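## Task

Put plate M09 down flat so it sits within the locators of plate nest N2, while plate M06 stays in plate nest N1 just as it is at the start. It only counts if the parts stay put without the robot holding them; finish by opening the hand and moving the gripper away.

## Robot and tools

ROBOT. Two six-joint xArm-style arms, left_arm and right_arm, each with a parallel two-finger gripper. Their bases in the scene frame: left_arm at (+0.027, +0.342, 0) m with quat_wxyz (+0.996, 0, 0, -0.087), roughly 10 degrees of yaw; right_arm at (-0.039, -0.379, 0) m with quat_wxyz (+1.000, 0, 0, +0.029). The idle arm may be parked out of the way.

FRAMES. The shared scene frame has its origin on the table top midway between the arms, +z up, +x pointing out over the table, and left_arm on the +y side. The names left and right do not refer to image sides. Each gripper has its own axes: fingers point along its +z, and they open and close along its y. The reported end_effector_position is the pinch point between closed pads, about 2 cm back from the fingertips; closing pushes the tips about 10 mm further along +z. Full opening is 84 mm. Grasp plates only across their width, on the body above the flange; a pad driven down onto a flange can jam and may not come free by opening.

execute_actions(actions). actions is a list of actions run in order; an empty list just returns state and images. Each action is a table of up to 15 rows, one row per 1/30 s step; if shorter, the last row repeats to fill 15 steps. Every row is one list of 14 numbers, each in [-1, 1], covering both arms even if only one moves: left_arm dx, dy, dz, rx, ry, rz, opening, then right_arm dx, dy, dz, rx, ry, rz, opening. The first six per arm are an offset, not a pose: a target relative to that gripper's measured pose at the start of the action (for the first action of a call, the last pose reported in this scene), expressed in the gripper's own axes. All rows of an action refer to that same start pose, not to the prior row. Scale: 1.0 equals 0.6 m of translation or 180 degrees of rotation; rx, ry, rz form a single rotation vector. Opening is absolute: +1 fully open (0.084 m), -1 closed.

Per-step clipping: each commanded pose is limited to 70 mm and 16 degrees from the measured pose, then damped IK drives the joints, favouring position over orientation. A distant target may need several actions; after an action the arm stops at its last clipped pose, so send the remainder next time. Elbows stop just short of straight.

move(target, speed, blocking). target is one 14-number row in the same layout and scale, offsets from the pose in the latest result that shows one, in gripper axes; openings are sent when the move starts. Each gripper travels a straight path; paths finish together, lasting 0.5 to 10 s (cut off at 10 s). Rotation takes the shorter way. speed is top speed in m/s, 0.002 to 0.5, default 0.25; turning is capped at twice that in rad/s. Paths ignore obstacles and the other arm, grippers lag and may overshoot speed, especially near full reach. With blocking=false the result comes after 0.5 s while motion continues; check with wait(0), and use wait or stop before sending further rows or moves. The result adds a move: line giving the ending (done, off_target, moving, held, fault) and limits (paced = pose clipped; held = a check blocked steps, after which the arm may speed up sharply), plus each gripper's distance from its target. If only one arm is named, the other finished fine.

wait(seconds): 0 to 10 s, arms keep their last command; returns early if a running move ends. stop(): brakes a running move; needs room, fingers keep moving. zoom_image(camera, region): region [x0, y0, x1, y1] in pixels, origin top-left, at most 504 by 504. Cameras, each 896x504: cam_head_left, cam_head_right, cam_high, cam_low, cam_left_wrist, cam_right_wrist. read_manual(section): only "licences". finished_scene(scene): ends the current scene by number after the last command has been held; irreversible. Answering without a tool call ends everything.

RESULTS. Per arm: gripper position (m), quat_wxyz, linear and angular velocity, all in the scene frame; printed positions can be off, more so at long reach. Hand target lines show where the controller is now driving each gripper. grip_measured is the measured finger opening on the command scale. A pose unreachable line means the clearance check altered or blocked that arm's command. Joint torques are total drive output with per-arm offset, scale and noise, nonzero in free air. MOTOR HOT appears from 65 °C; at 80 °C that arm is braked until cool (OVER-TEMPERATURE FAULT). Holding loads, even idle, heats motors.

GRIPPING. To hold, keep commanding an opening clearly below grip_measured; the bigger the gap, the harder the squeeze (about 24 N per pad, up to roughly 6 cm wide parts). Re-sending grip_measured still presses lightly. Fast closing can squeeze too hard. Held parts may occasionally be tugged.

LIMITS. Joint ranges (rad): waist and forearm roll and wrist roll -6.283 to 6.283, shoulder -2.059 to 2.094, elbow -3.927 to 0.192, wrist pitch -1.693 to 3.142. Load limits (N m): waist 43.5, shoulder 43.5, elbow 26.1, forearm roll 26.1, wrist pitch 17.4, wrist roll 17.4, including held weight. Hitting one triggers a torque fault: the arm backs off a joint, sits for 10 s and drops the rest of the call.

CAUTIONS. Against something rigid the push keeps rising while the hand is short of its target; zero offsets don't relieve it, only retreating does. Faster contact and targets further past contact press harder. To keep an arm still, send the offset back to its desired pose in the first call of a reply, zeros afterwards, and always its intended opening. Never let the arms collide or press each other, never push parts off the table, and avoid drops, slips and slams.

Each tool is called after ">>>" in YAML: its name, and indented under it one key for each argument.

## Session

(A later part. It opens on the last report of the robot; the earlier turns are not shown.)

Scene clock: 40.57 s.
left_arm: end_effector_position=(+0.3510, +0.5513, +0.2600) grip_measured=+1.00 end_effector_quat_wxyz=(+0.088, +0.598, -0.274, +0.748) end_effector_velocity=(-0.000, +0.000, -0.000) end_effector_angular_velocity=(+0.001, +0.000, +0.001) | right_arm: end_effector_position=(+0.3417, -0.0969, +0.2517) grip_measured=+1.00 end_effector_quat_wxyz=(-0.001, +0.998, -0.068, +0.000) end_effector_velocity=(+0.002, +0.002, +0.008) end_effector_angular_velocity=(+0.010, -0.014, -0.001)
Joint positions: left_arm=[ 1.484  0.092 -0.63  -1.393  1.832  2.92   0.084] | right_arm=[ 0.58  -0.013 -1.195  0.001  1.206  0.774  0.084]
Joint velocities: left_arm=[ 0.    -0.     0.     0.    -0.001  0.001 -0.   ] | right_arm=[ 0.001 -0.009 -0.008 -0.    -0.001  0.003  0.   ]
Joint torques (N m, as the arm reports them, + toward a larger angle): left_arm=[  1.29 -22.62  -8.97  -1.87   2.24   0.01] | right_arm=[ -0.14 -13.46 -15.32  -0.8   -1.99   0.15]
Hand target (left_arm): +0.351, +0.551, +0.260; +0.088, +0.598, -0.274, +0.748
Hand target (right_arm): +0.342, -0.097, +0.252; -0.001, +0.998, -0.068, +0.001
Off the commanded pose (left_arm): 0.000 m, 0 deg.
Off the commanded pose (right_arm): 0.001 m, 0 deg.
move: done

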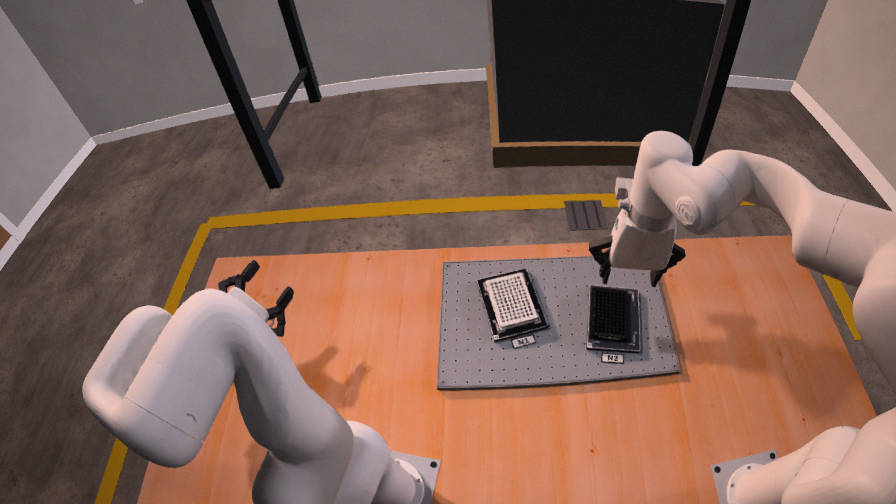

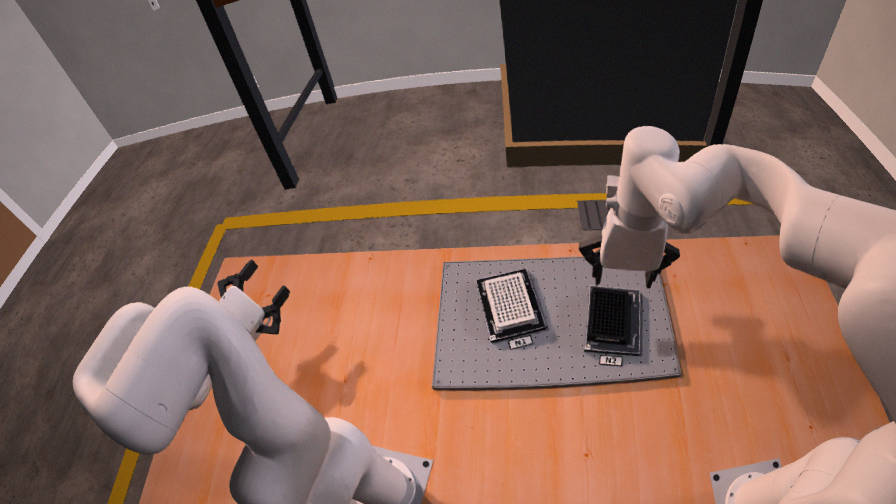

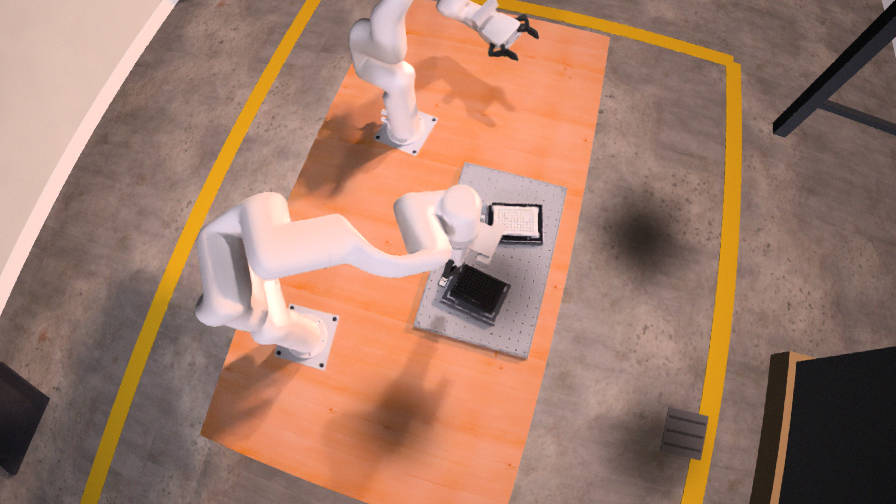

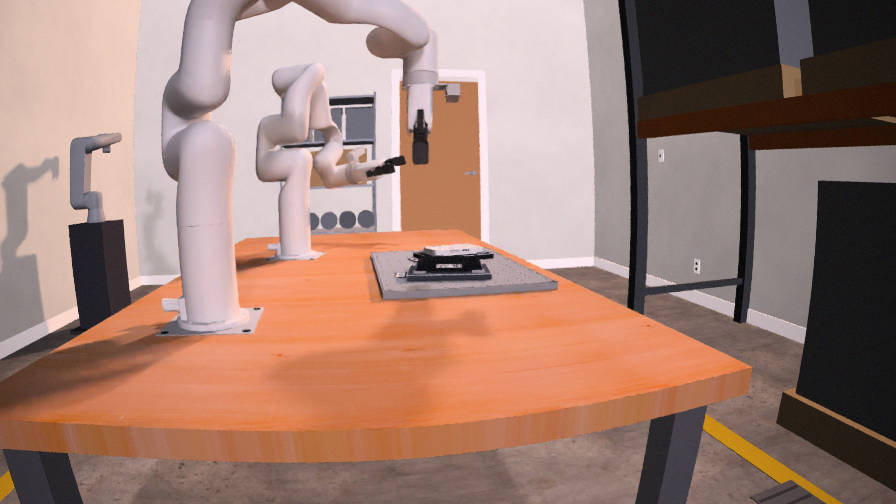

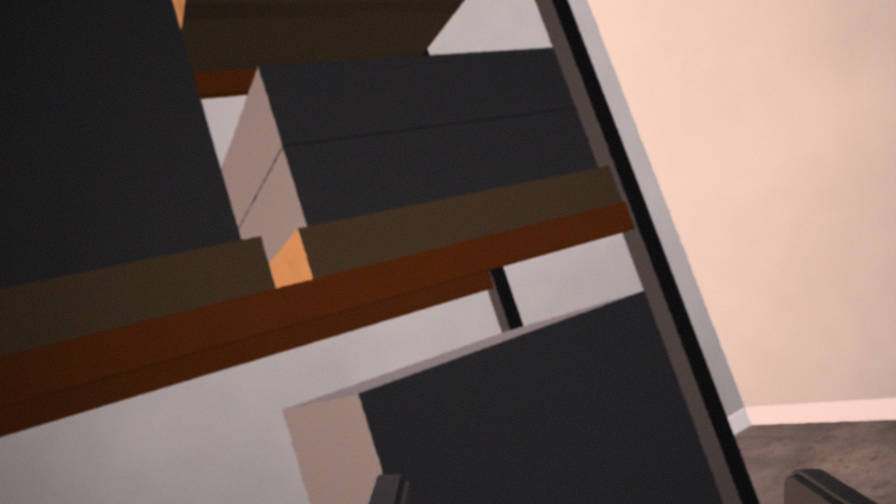

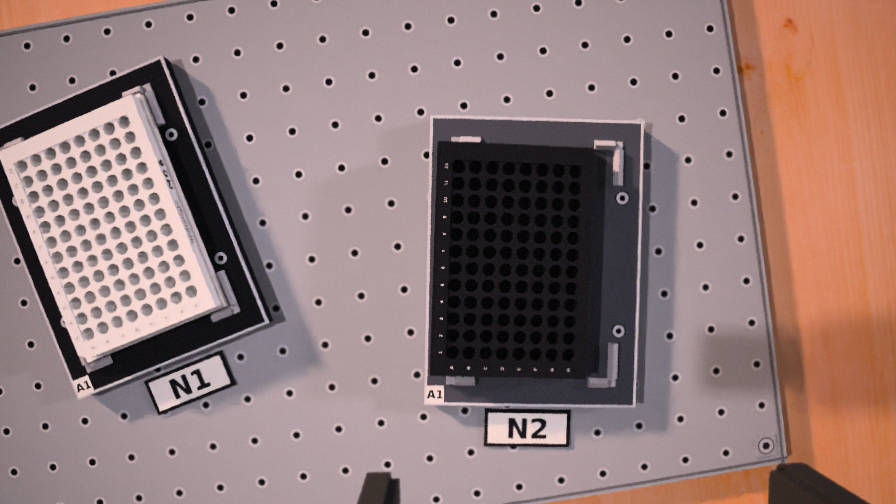

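>>> move:
  target: [0,0,0,0,0,0,1,0.105,-0.118,0.29,0,0,0,-1]

>>> move:
  target: [0,0,0,0,0,0,1,0,0,0.048,0,0,0,-1]
  speed: 0.04

>>> move:
  target: [0,0,0,0,0,0,1,0,0.028,0,0,0,0,-1]
  speed: 0.01

Scene clock: 49.47 s.
left_arm: end_effector_position=(+0.3510, +0.5513, +0.2600) grip_measured=+1.00 end_effector_quat_wxyz=(+0.088, +0.598, -0.274, +0.748) end_effector_velocity=(-0.000, -0.000, -0.001) end_effector_angular_velocity=(-0.003, +0.002, +0.000) | right_arm: end_effector_position=(+0.4137, -0.0347, +0.0783) grip_measured=-1.00 end_effector_quat_wxyz=(-0.001, +0.998, -0.068, +0.001) end_effector_velocity=(-0.003, -0.003, -0.008) end_effector_angular_velocity=(-0.010, +0.013, -0.000)
Joint positions: left_arm=[ 1.484  0.092 -0.63  -1.393  1.832  2.92   0.084] | right_arm=[ 0.593  0.49  -1.355  0.001  0.862  0.785  0.   ]
Joint velocities: left_arm=[-0.     0.001  0.002 -0.    -0.001 -0.001 -0.   ] | right_arm=[-0.     0.01   0.005  0.     0.001 -0.     0.   ]
Joint torques (N m, as the arm reports them, + toward a larger angle): left_arm=[  0.71 -23.02  -8.81  -1.95   2.32   0.1 ] | right_arm=[ -0.28 -19.38 -14.26  -0.83  -1.9    0.1 ]
Hand target (left_arm): +0.351, +0.551, +0.260; +0.088, +0.598, -0.274, +0.748
Hand target (right_arm): +0.413, -0.035, +0.078; -0.001, +0.998, -0.068, +0.000
Off the commanded pose (left_arm): 0.000 m, 0 deg.
Off the commanded pose (right_arm): 0.001 m, 0 deg.
move: done

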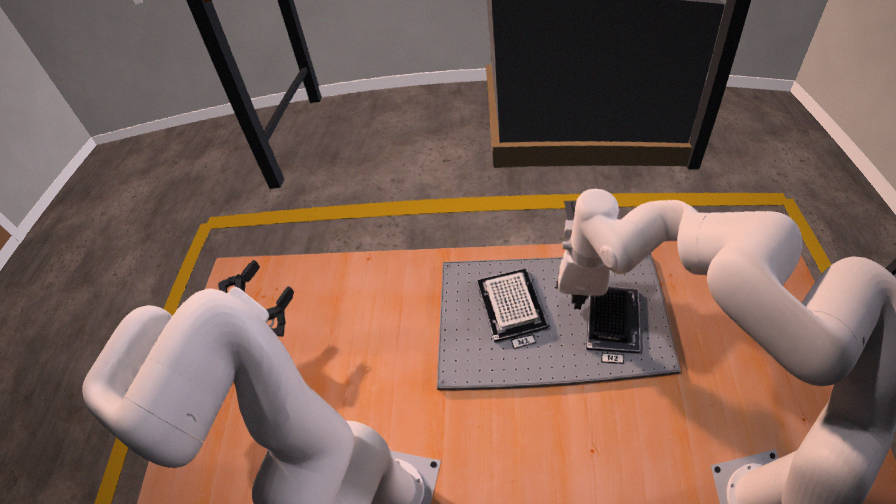

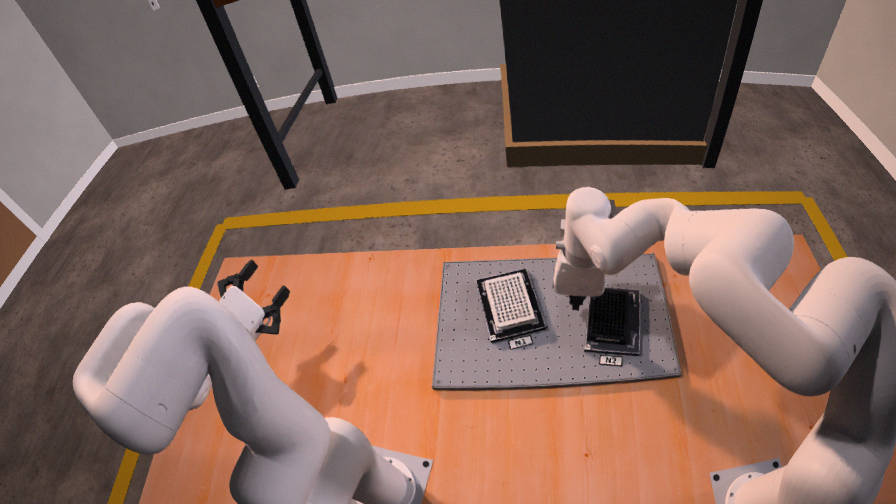

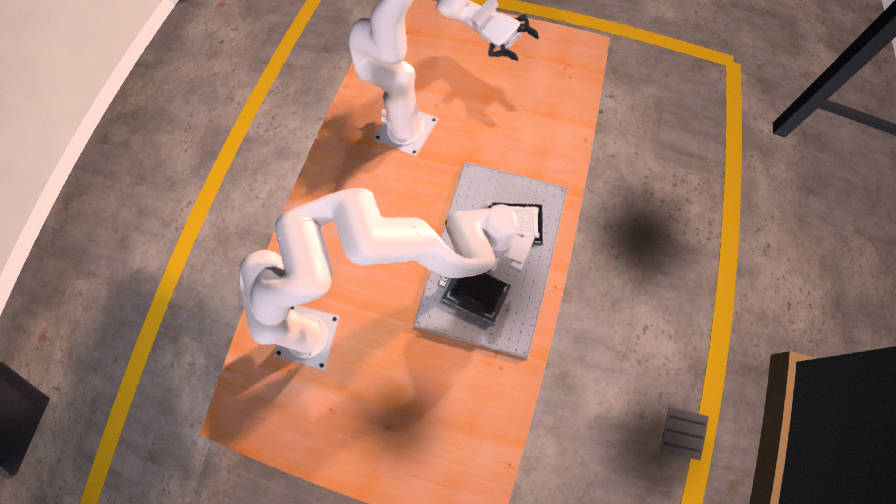

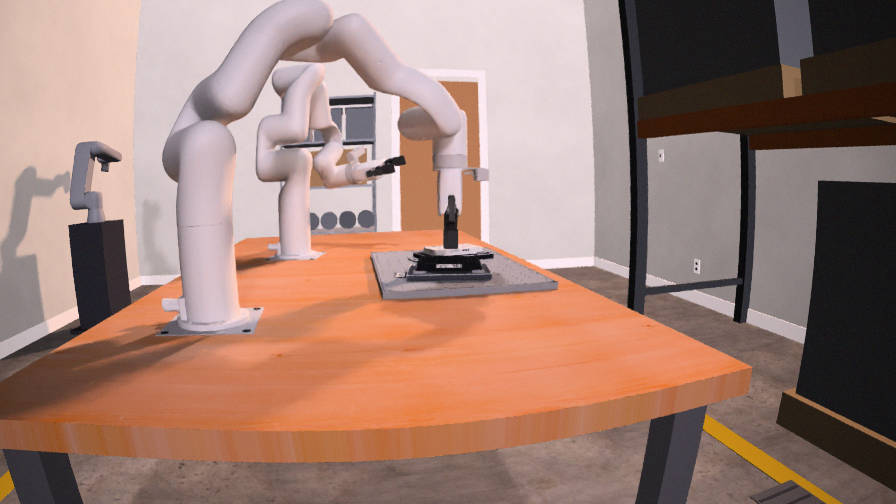

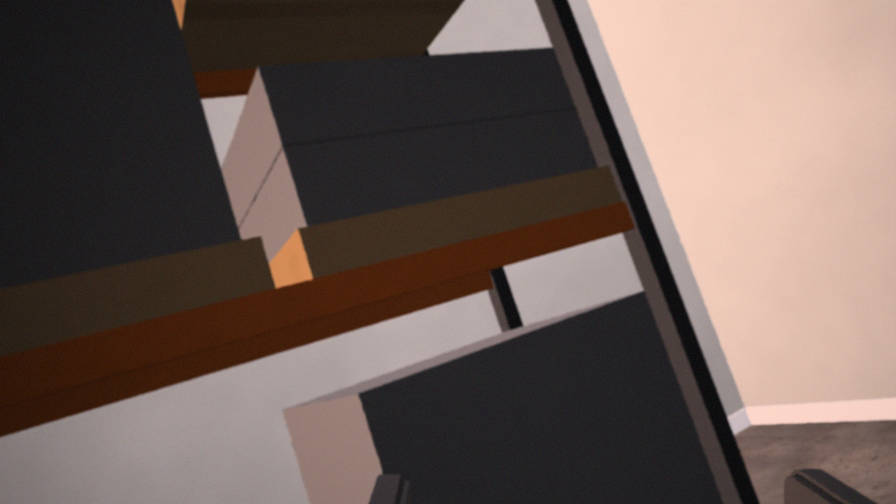

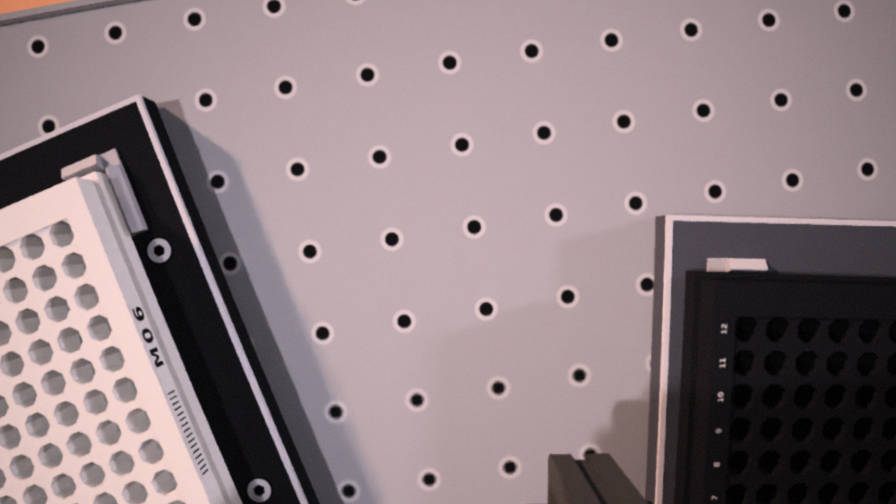

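Scene clock: 50.50 s.
left_arm: end_effector_position=(+0.3510, +0.5513, +0.2600) grip_measured=+1.00 end_effector_quat_wxyz=(+0.088, +0.598, -0.274, +0.748) end_effector_velocity=(+0.000, +0.000, +0.000) end_effector_angular_velocity=(+0.000, +0.000, +0.000) | right_arm: end_effector_position=(+0.4138, -0.0345, +0.0497) grip_measured=-1.00 end_effector_quat_wxyz=(-0.002, +0.998, -0.068, +0.001) end_effector_velocity=(+0.002, +0.001, +0.003) end_effector_angular_velocity=(+0.005, -0.006, +0.000)
Joint positions: left_arm=[ 1.484  0.092 -0.63  -1.393  1.832  2.92   0.084] | right_arm=[ 0.593  0.54  -1.342  0.001  0.798  0.785  0.   ]
Joint velocities: left_arm=[-0.001  0.    -0.001 -0.001 -0.001 -0.    -0.   ] | right_arm=[-0.    -0.003 -0.003  0.    -0.001 -0.     0.   ]
Joint torques (N m, as the arm reports them, + toward a larger angle): left_arm=[  0.67 -22.6   -9.31  -1.84   2.08   0.13] | right_arm=[ -0.68 -19.29 -13.34  -1.    -2.1    0.1 ]
Hand target (left_arm): +0.351, +0.551, +0.260; +0.088, +0.598, -0.274, +0.748
Hand target (right_arm): +0.414, -0.035, +0.049; -0.001, +0.998, -0.068, +0.001
Off the commanded pose (left_arm): 0.000 m, 0 deg.
Off the commanded pose (right_arm): 0.000 m, 0 deg.
move: done

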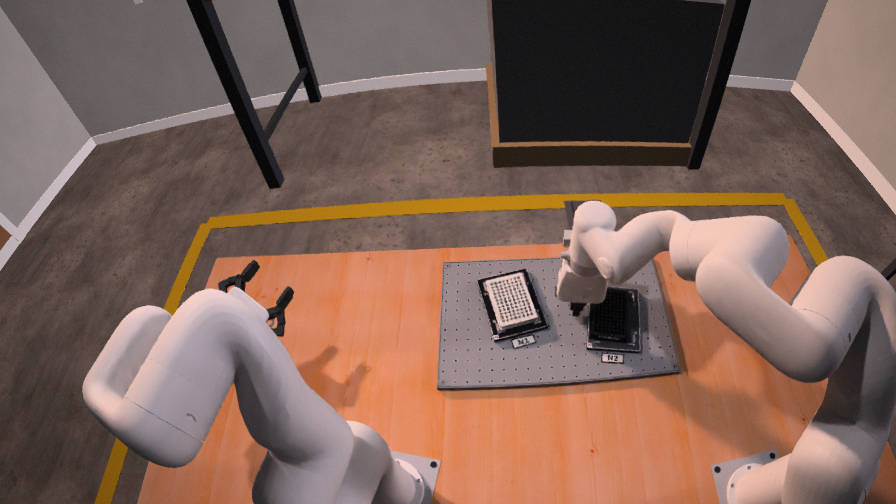

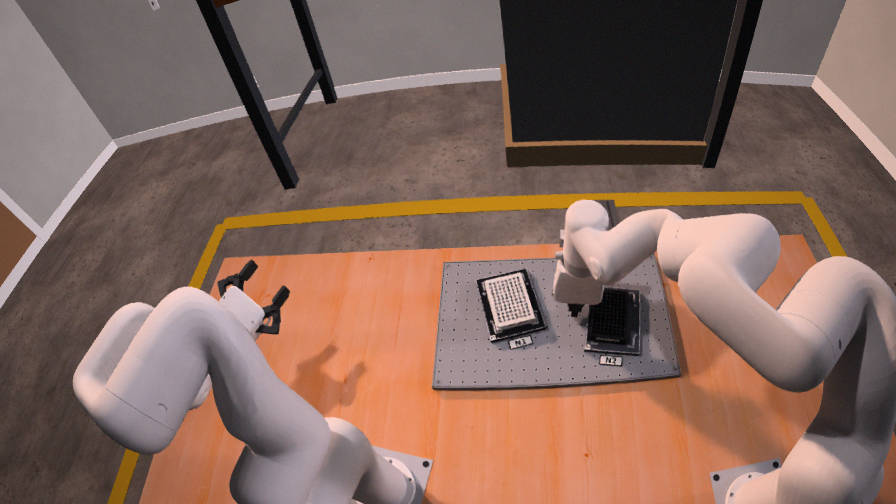

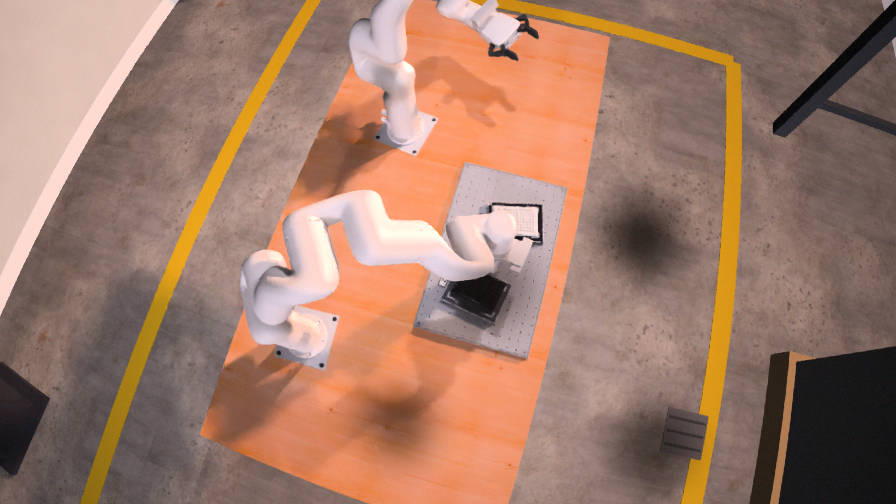

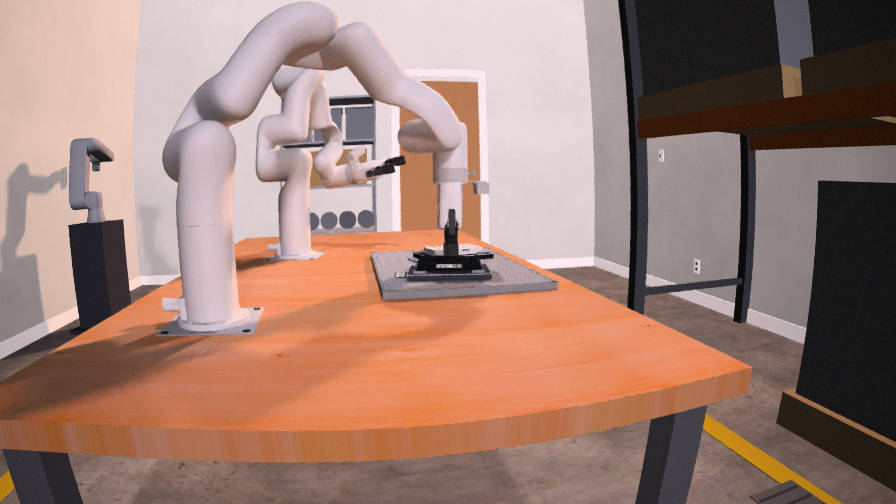

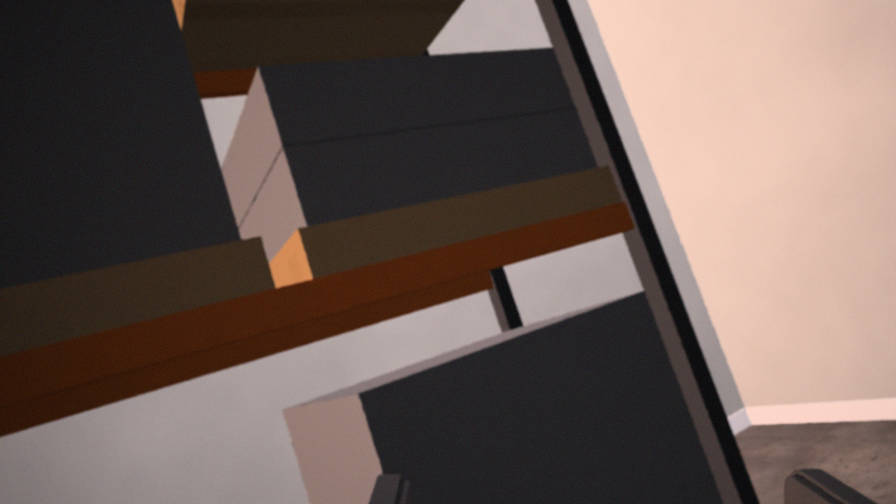

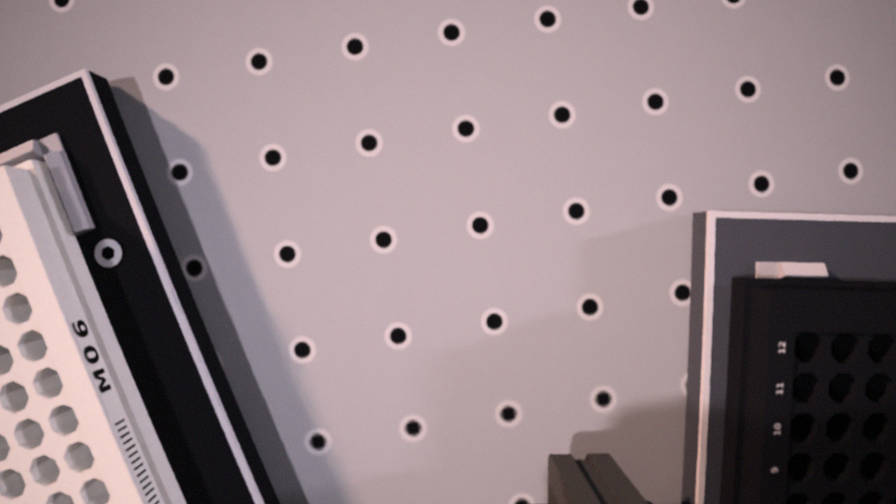

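Scene clock: 52.40 s.
left_arm: end_effector_position=(+0.3510, +0.5513, +0.2600) grip_measured=+1.00 end_effector_quat_wxyz=(+0.088, +0.598, -0.274, +0.748) end_effector_velocity=(+0.000, -0.000, +0.000) end_effector_angular_velocity=(-0.000, -0.001, -0.001) | right_arm: end_effector_position=(+0.4115, -0.0512, +0.0497) grip_measured=-1.00 end_effector_quat_wxyz=(-0.001, +0.998, -0.068, +0.001) end_effector_velocity=(-0.000, -0.000, -0.000) end_effector_angular_velocity=(+0.000, +0.000, -0.000)
Joint positions: left_arm=[ 1.484  0.092 -0.63  -1.393  1.832  2.92   0.084] | right_arm=[ 0.571  0.505 -1.285  0.001  0.776  0.764  0.   ]
Joint velocities: left_arm=[-0.    -0.    -0.     0.     0.001  0.    -0.   ] | right_arm=[ 0.    -0.001  0.002  0.    -0.001  0.     0.   ]
Joint torques (N m, as the arm reports them, + toward a larger angle): left_arm=[  0.3  -22.62  -9.23  -2.     2.32  -0.04] | right_arm=[ -0.6  -19.03 -13.24  -0.87  -1.88   0.17]
Hand target (left_arm): +0.351, +0.551, +0.260; +0.088, +0.598, -0.274, +0.748
Hand target (right_arm): +0.412, -0.051, +0.050; -0.001, +0.998, -0.068, +0.001
Off the commanded pose (left_arm): 0.000 m, 0 deg.
Off the commanded pose (right_arm): 0.000 m, 0 deg.
move: done

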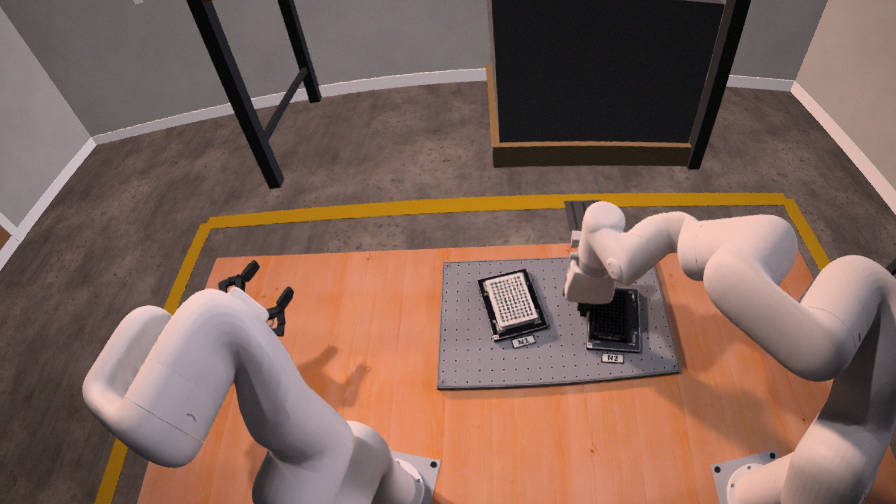

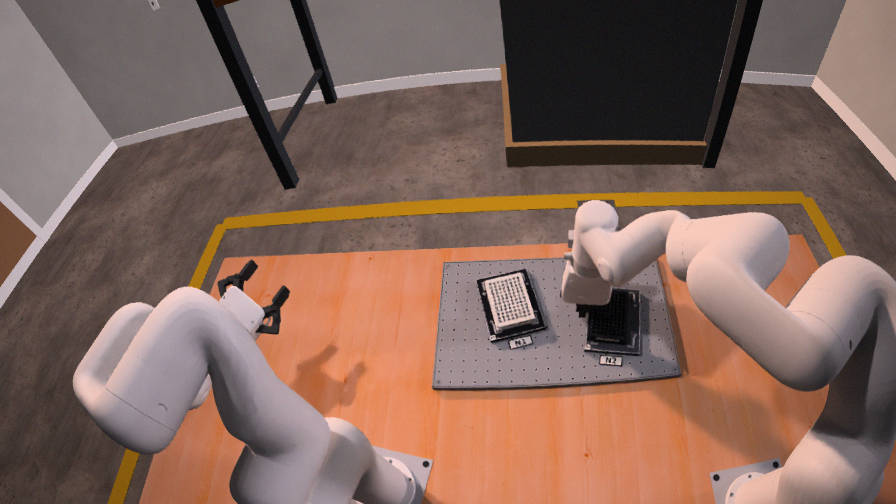

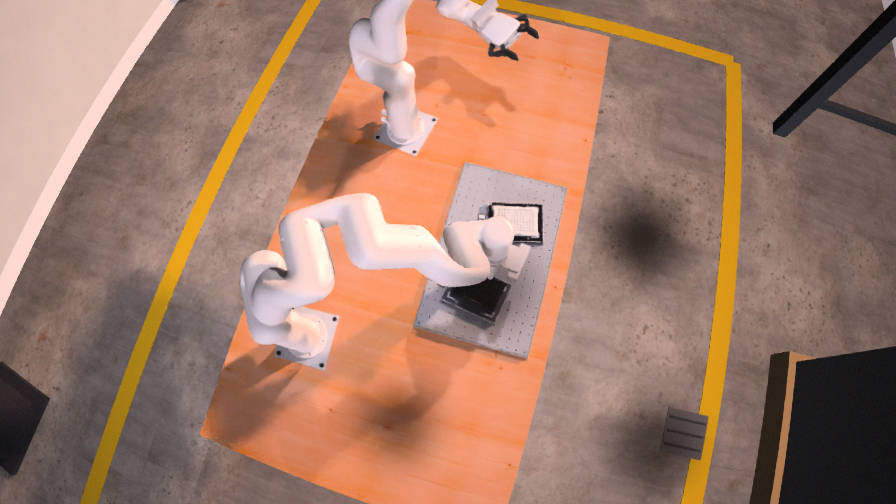

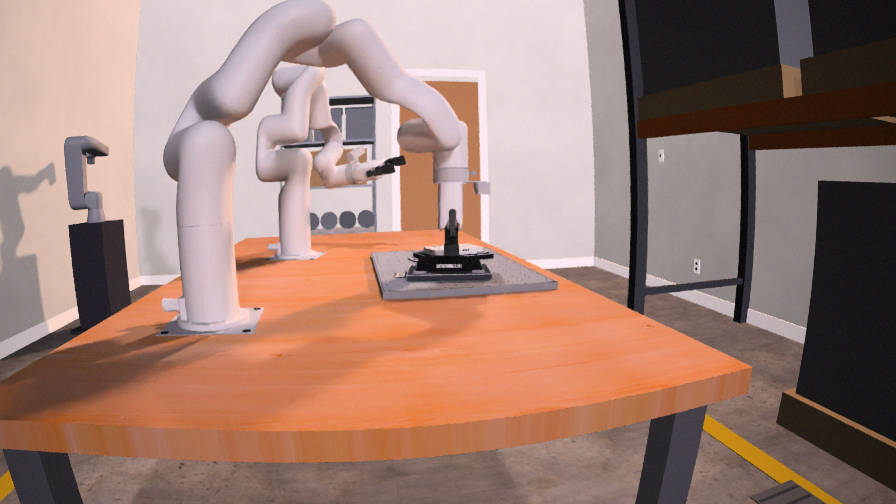

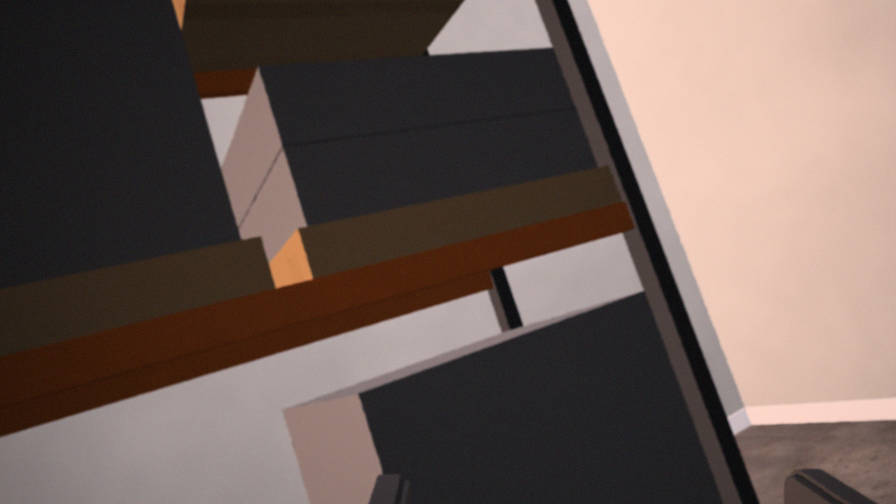

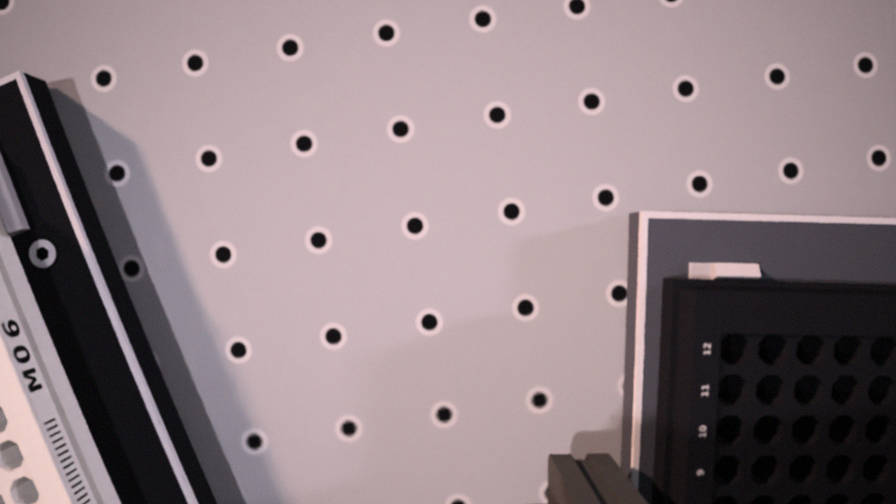

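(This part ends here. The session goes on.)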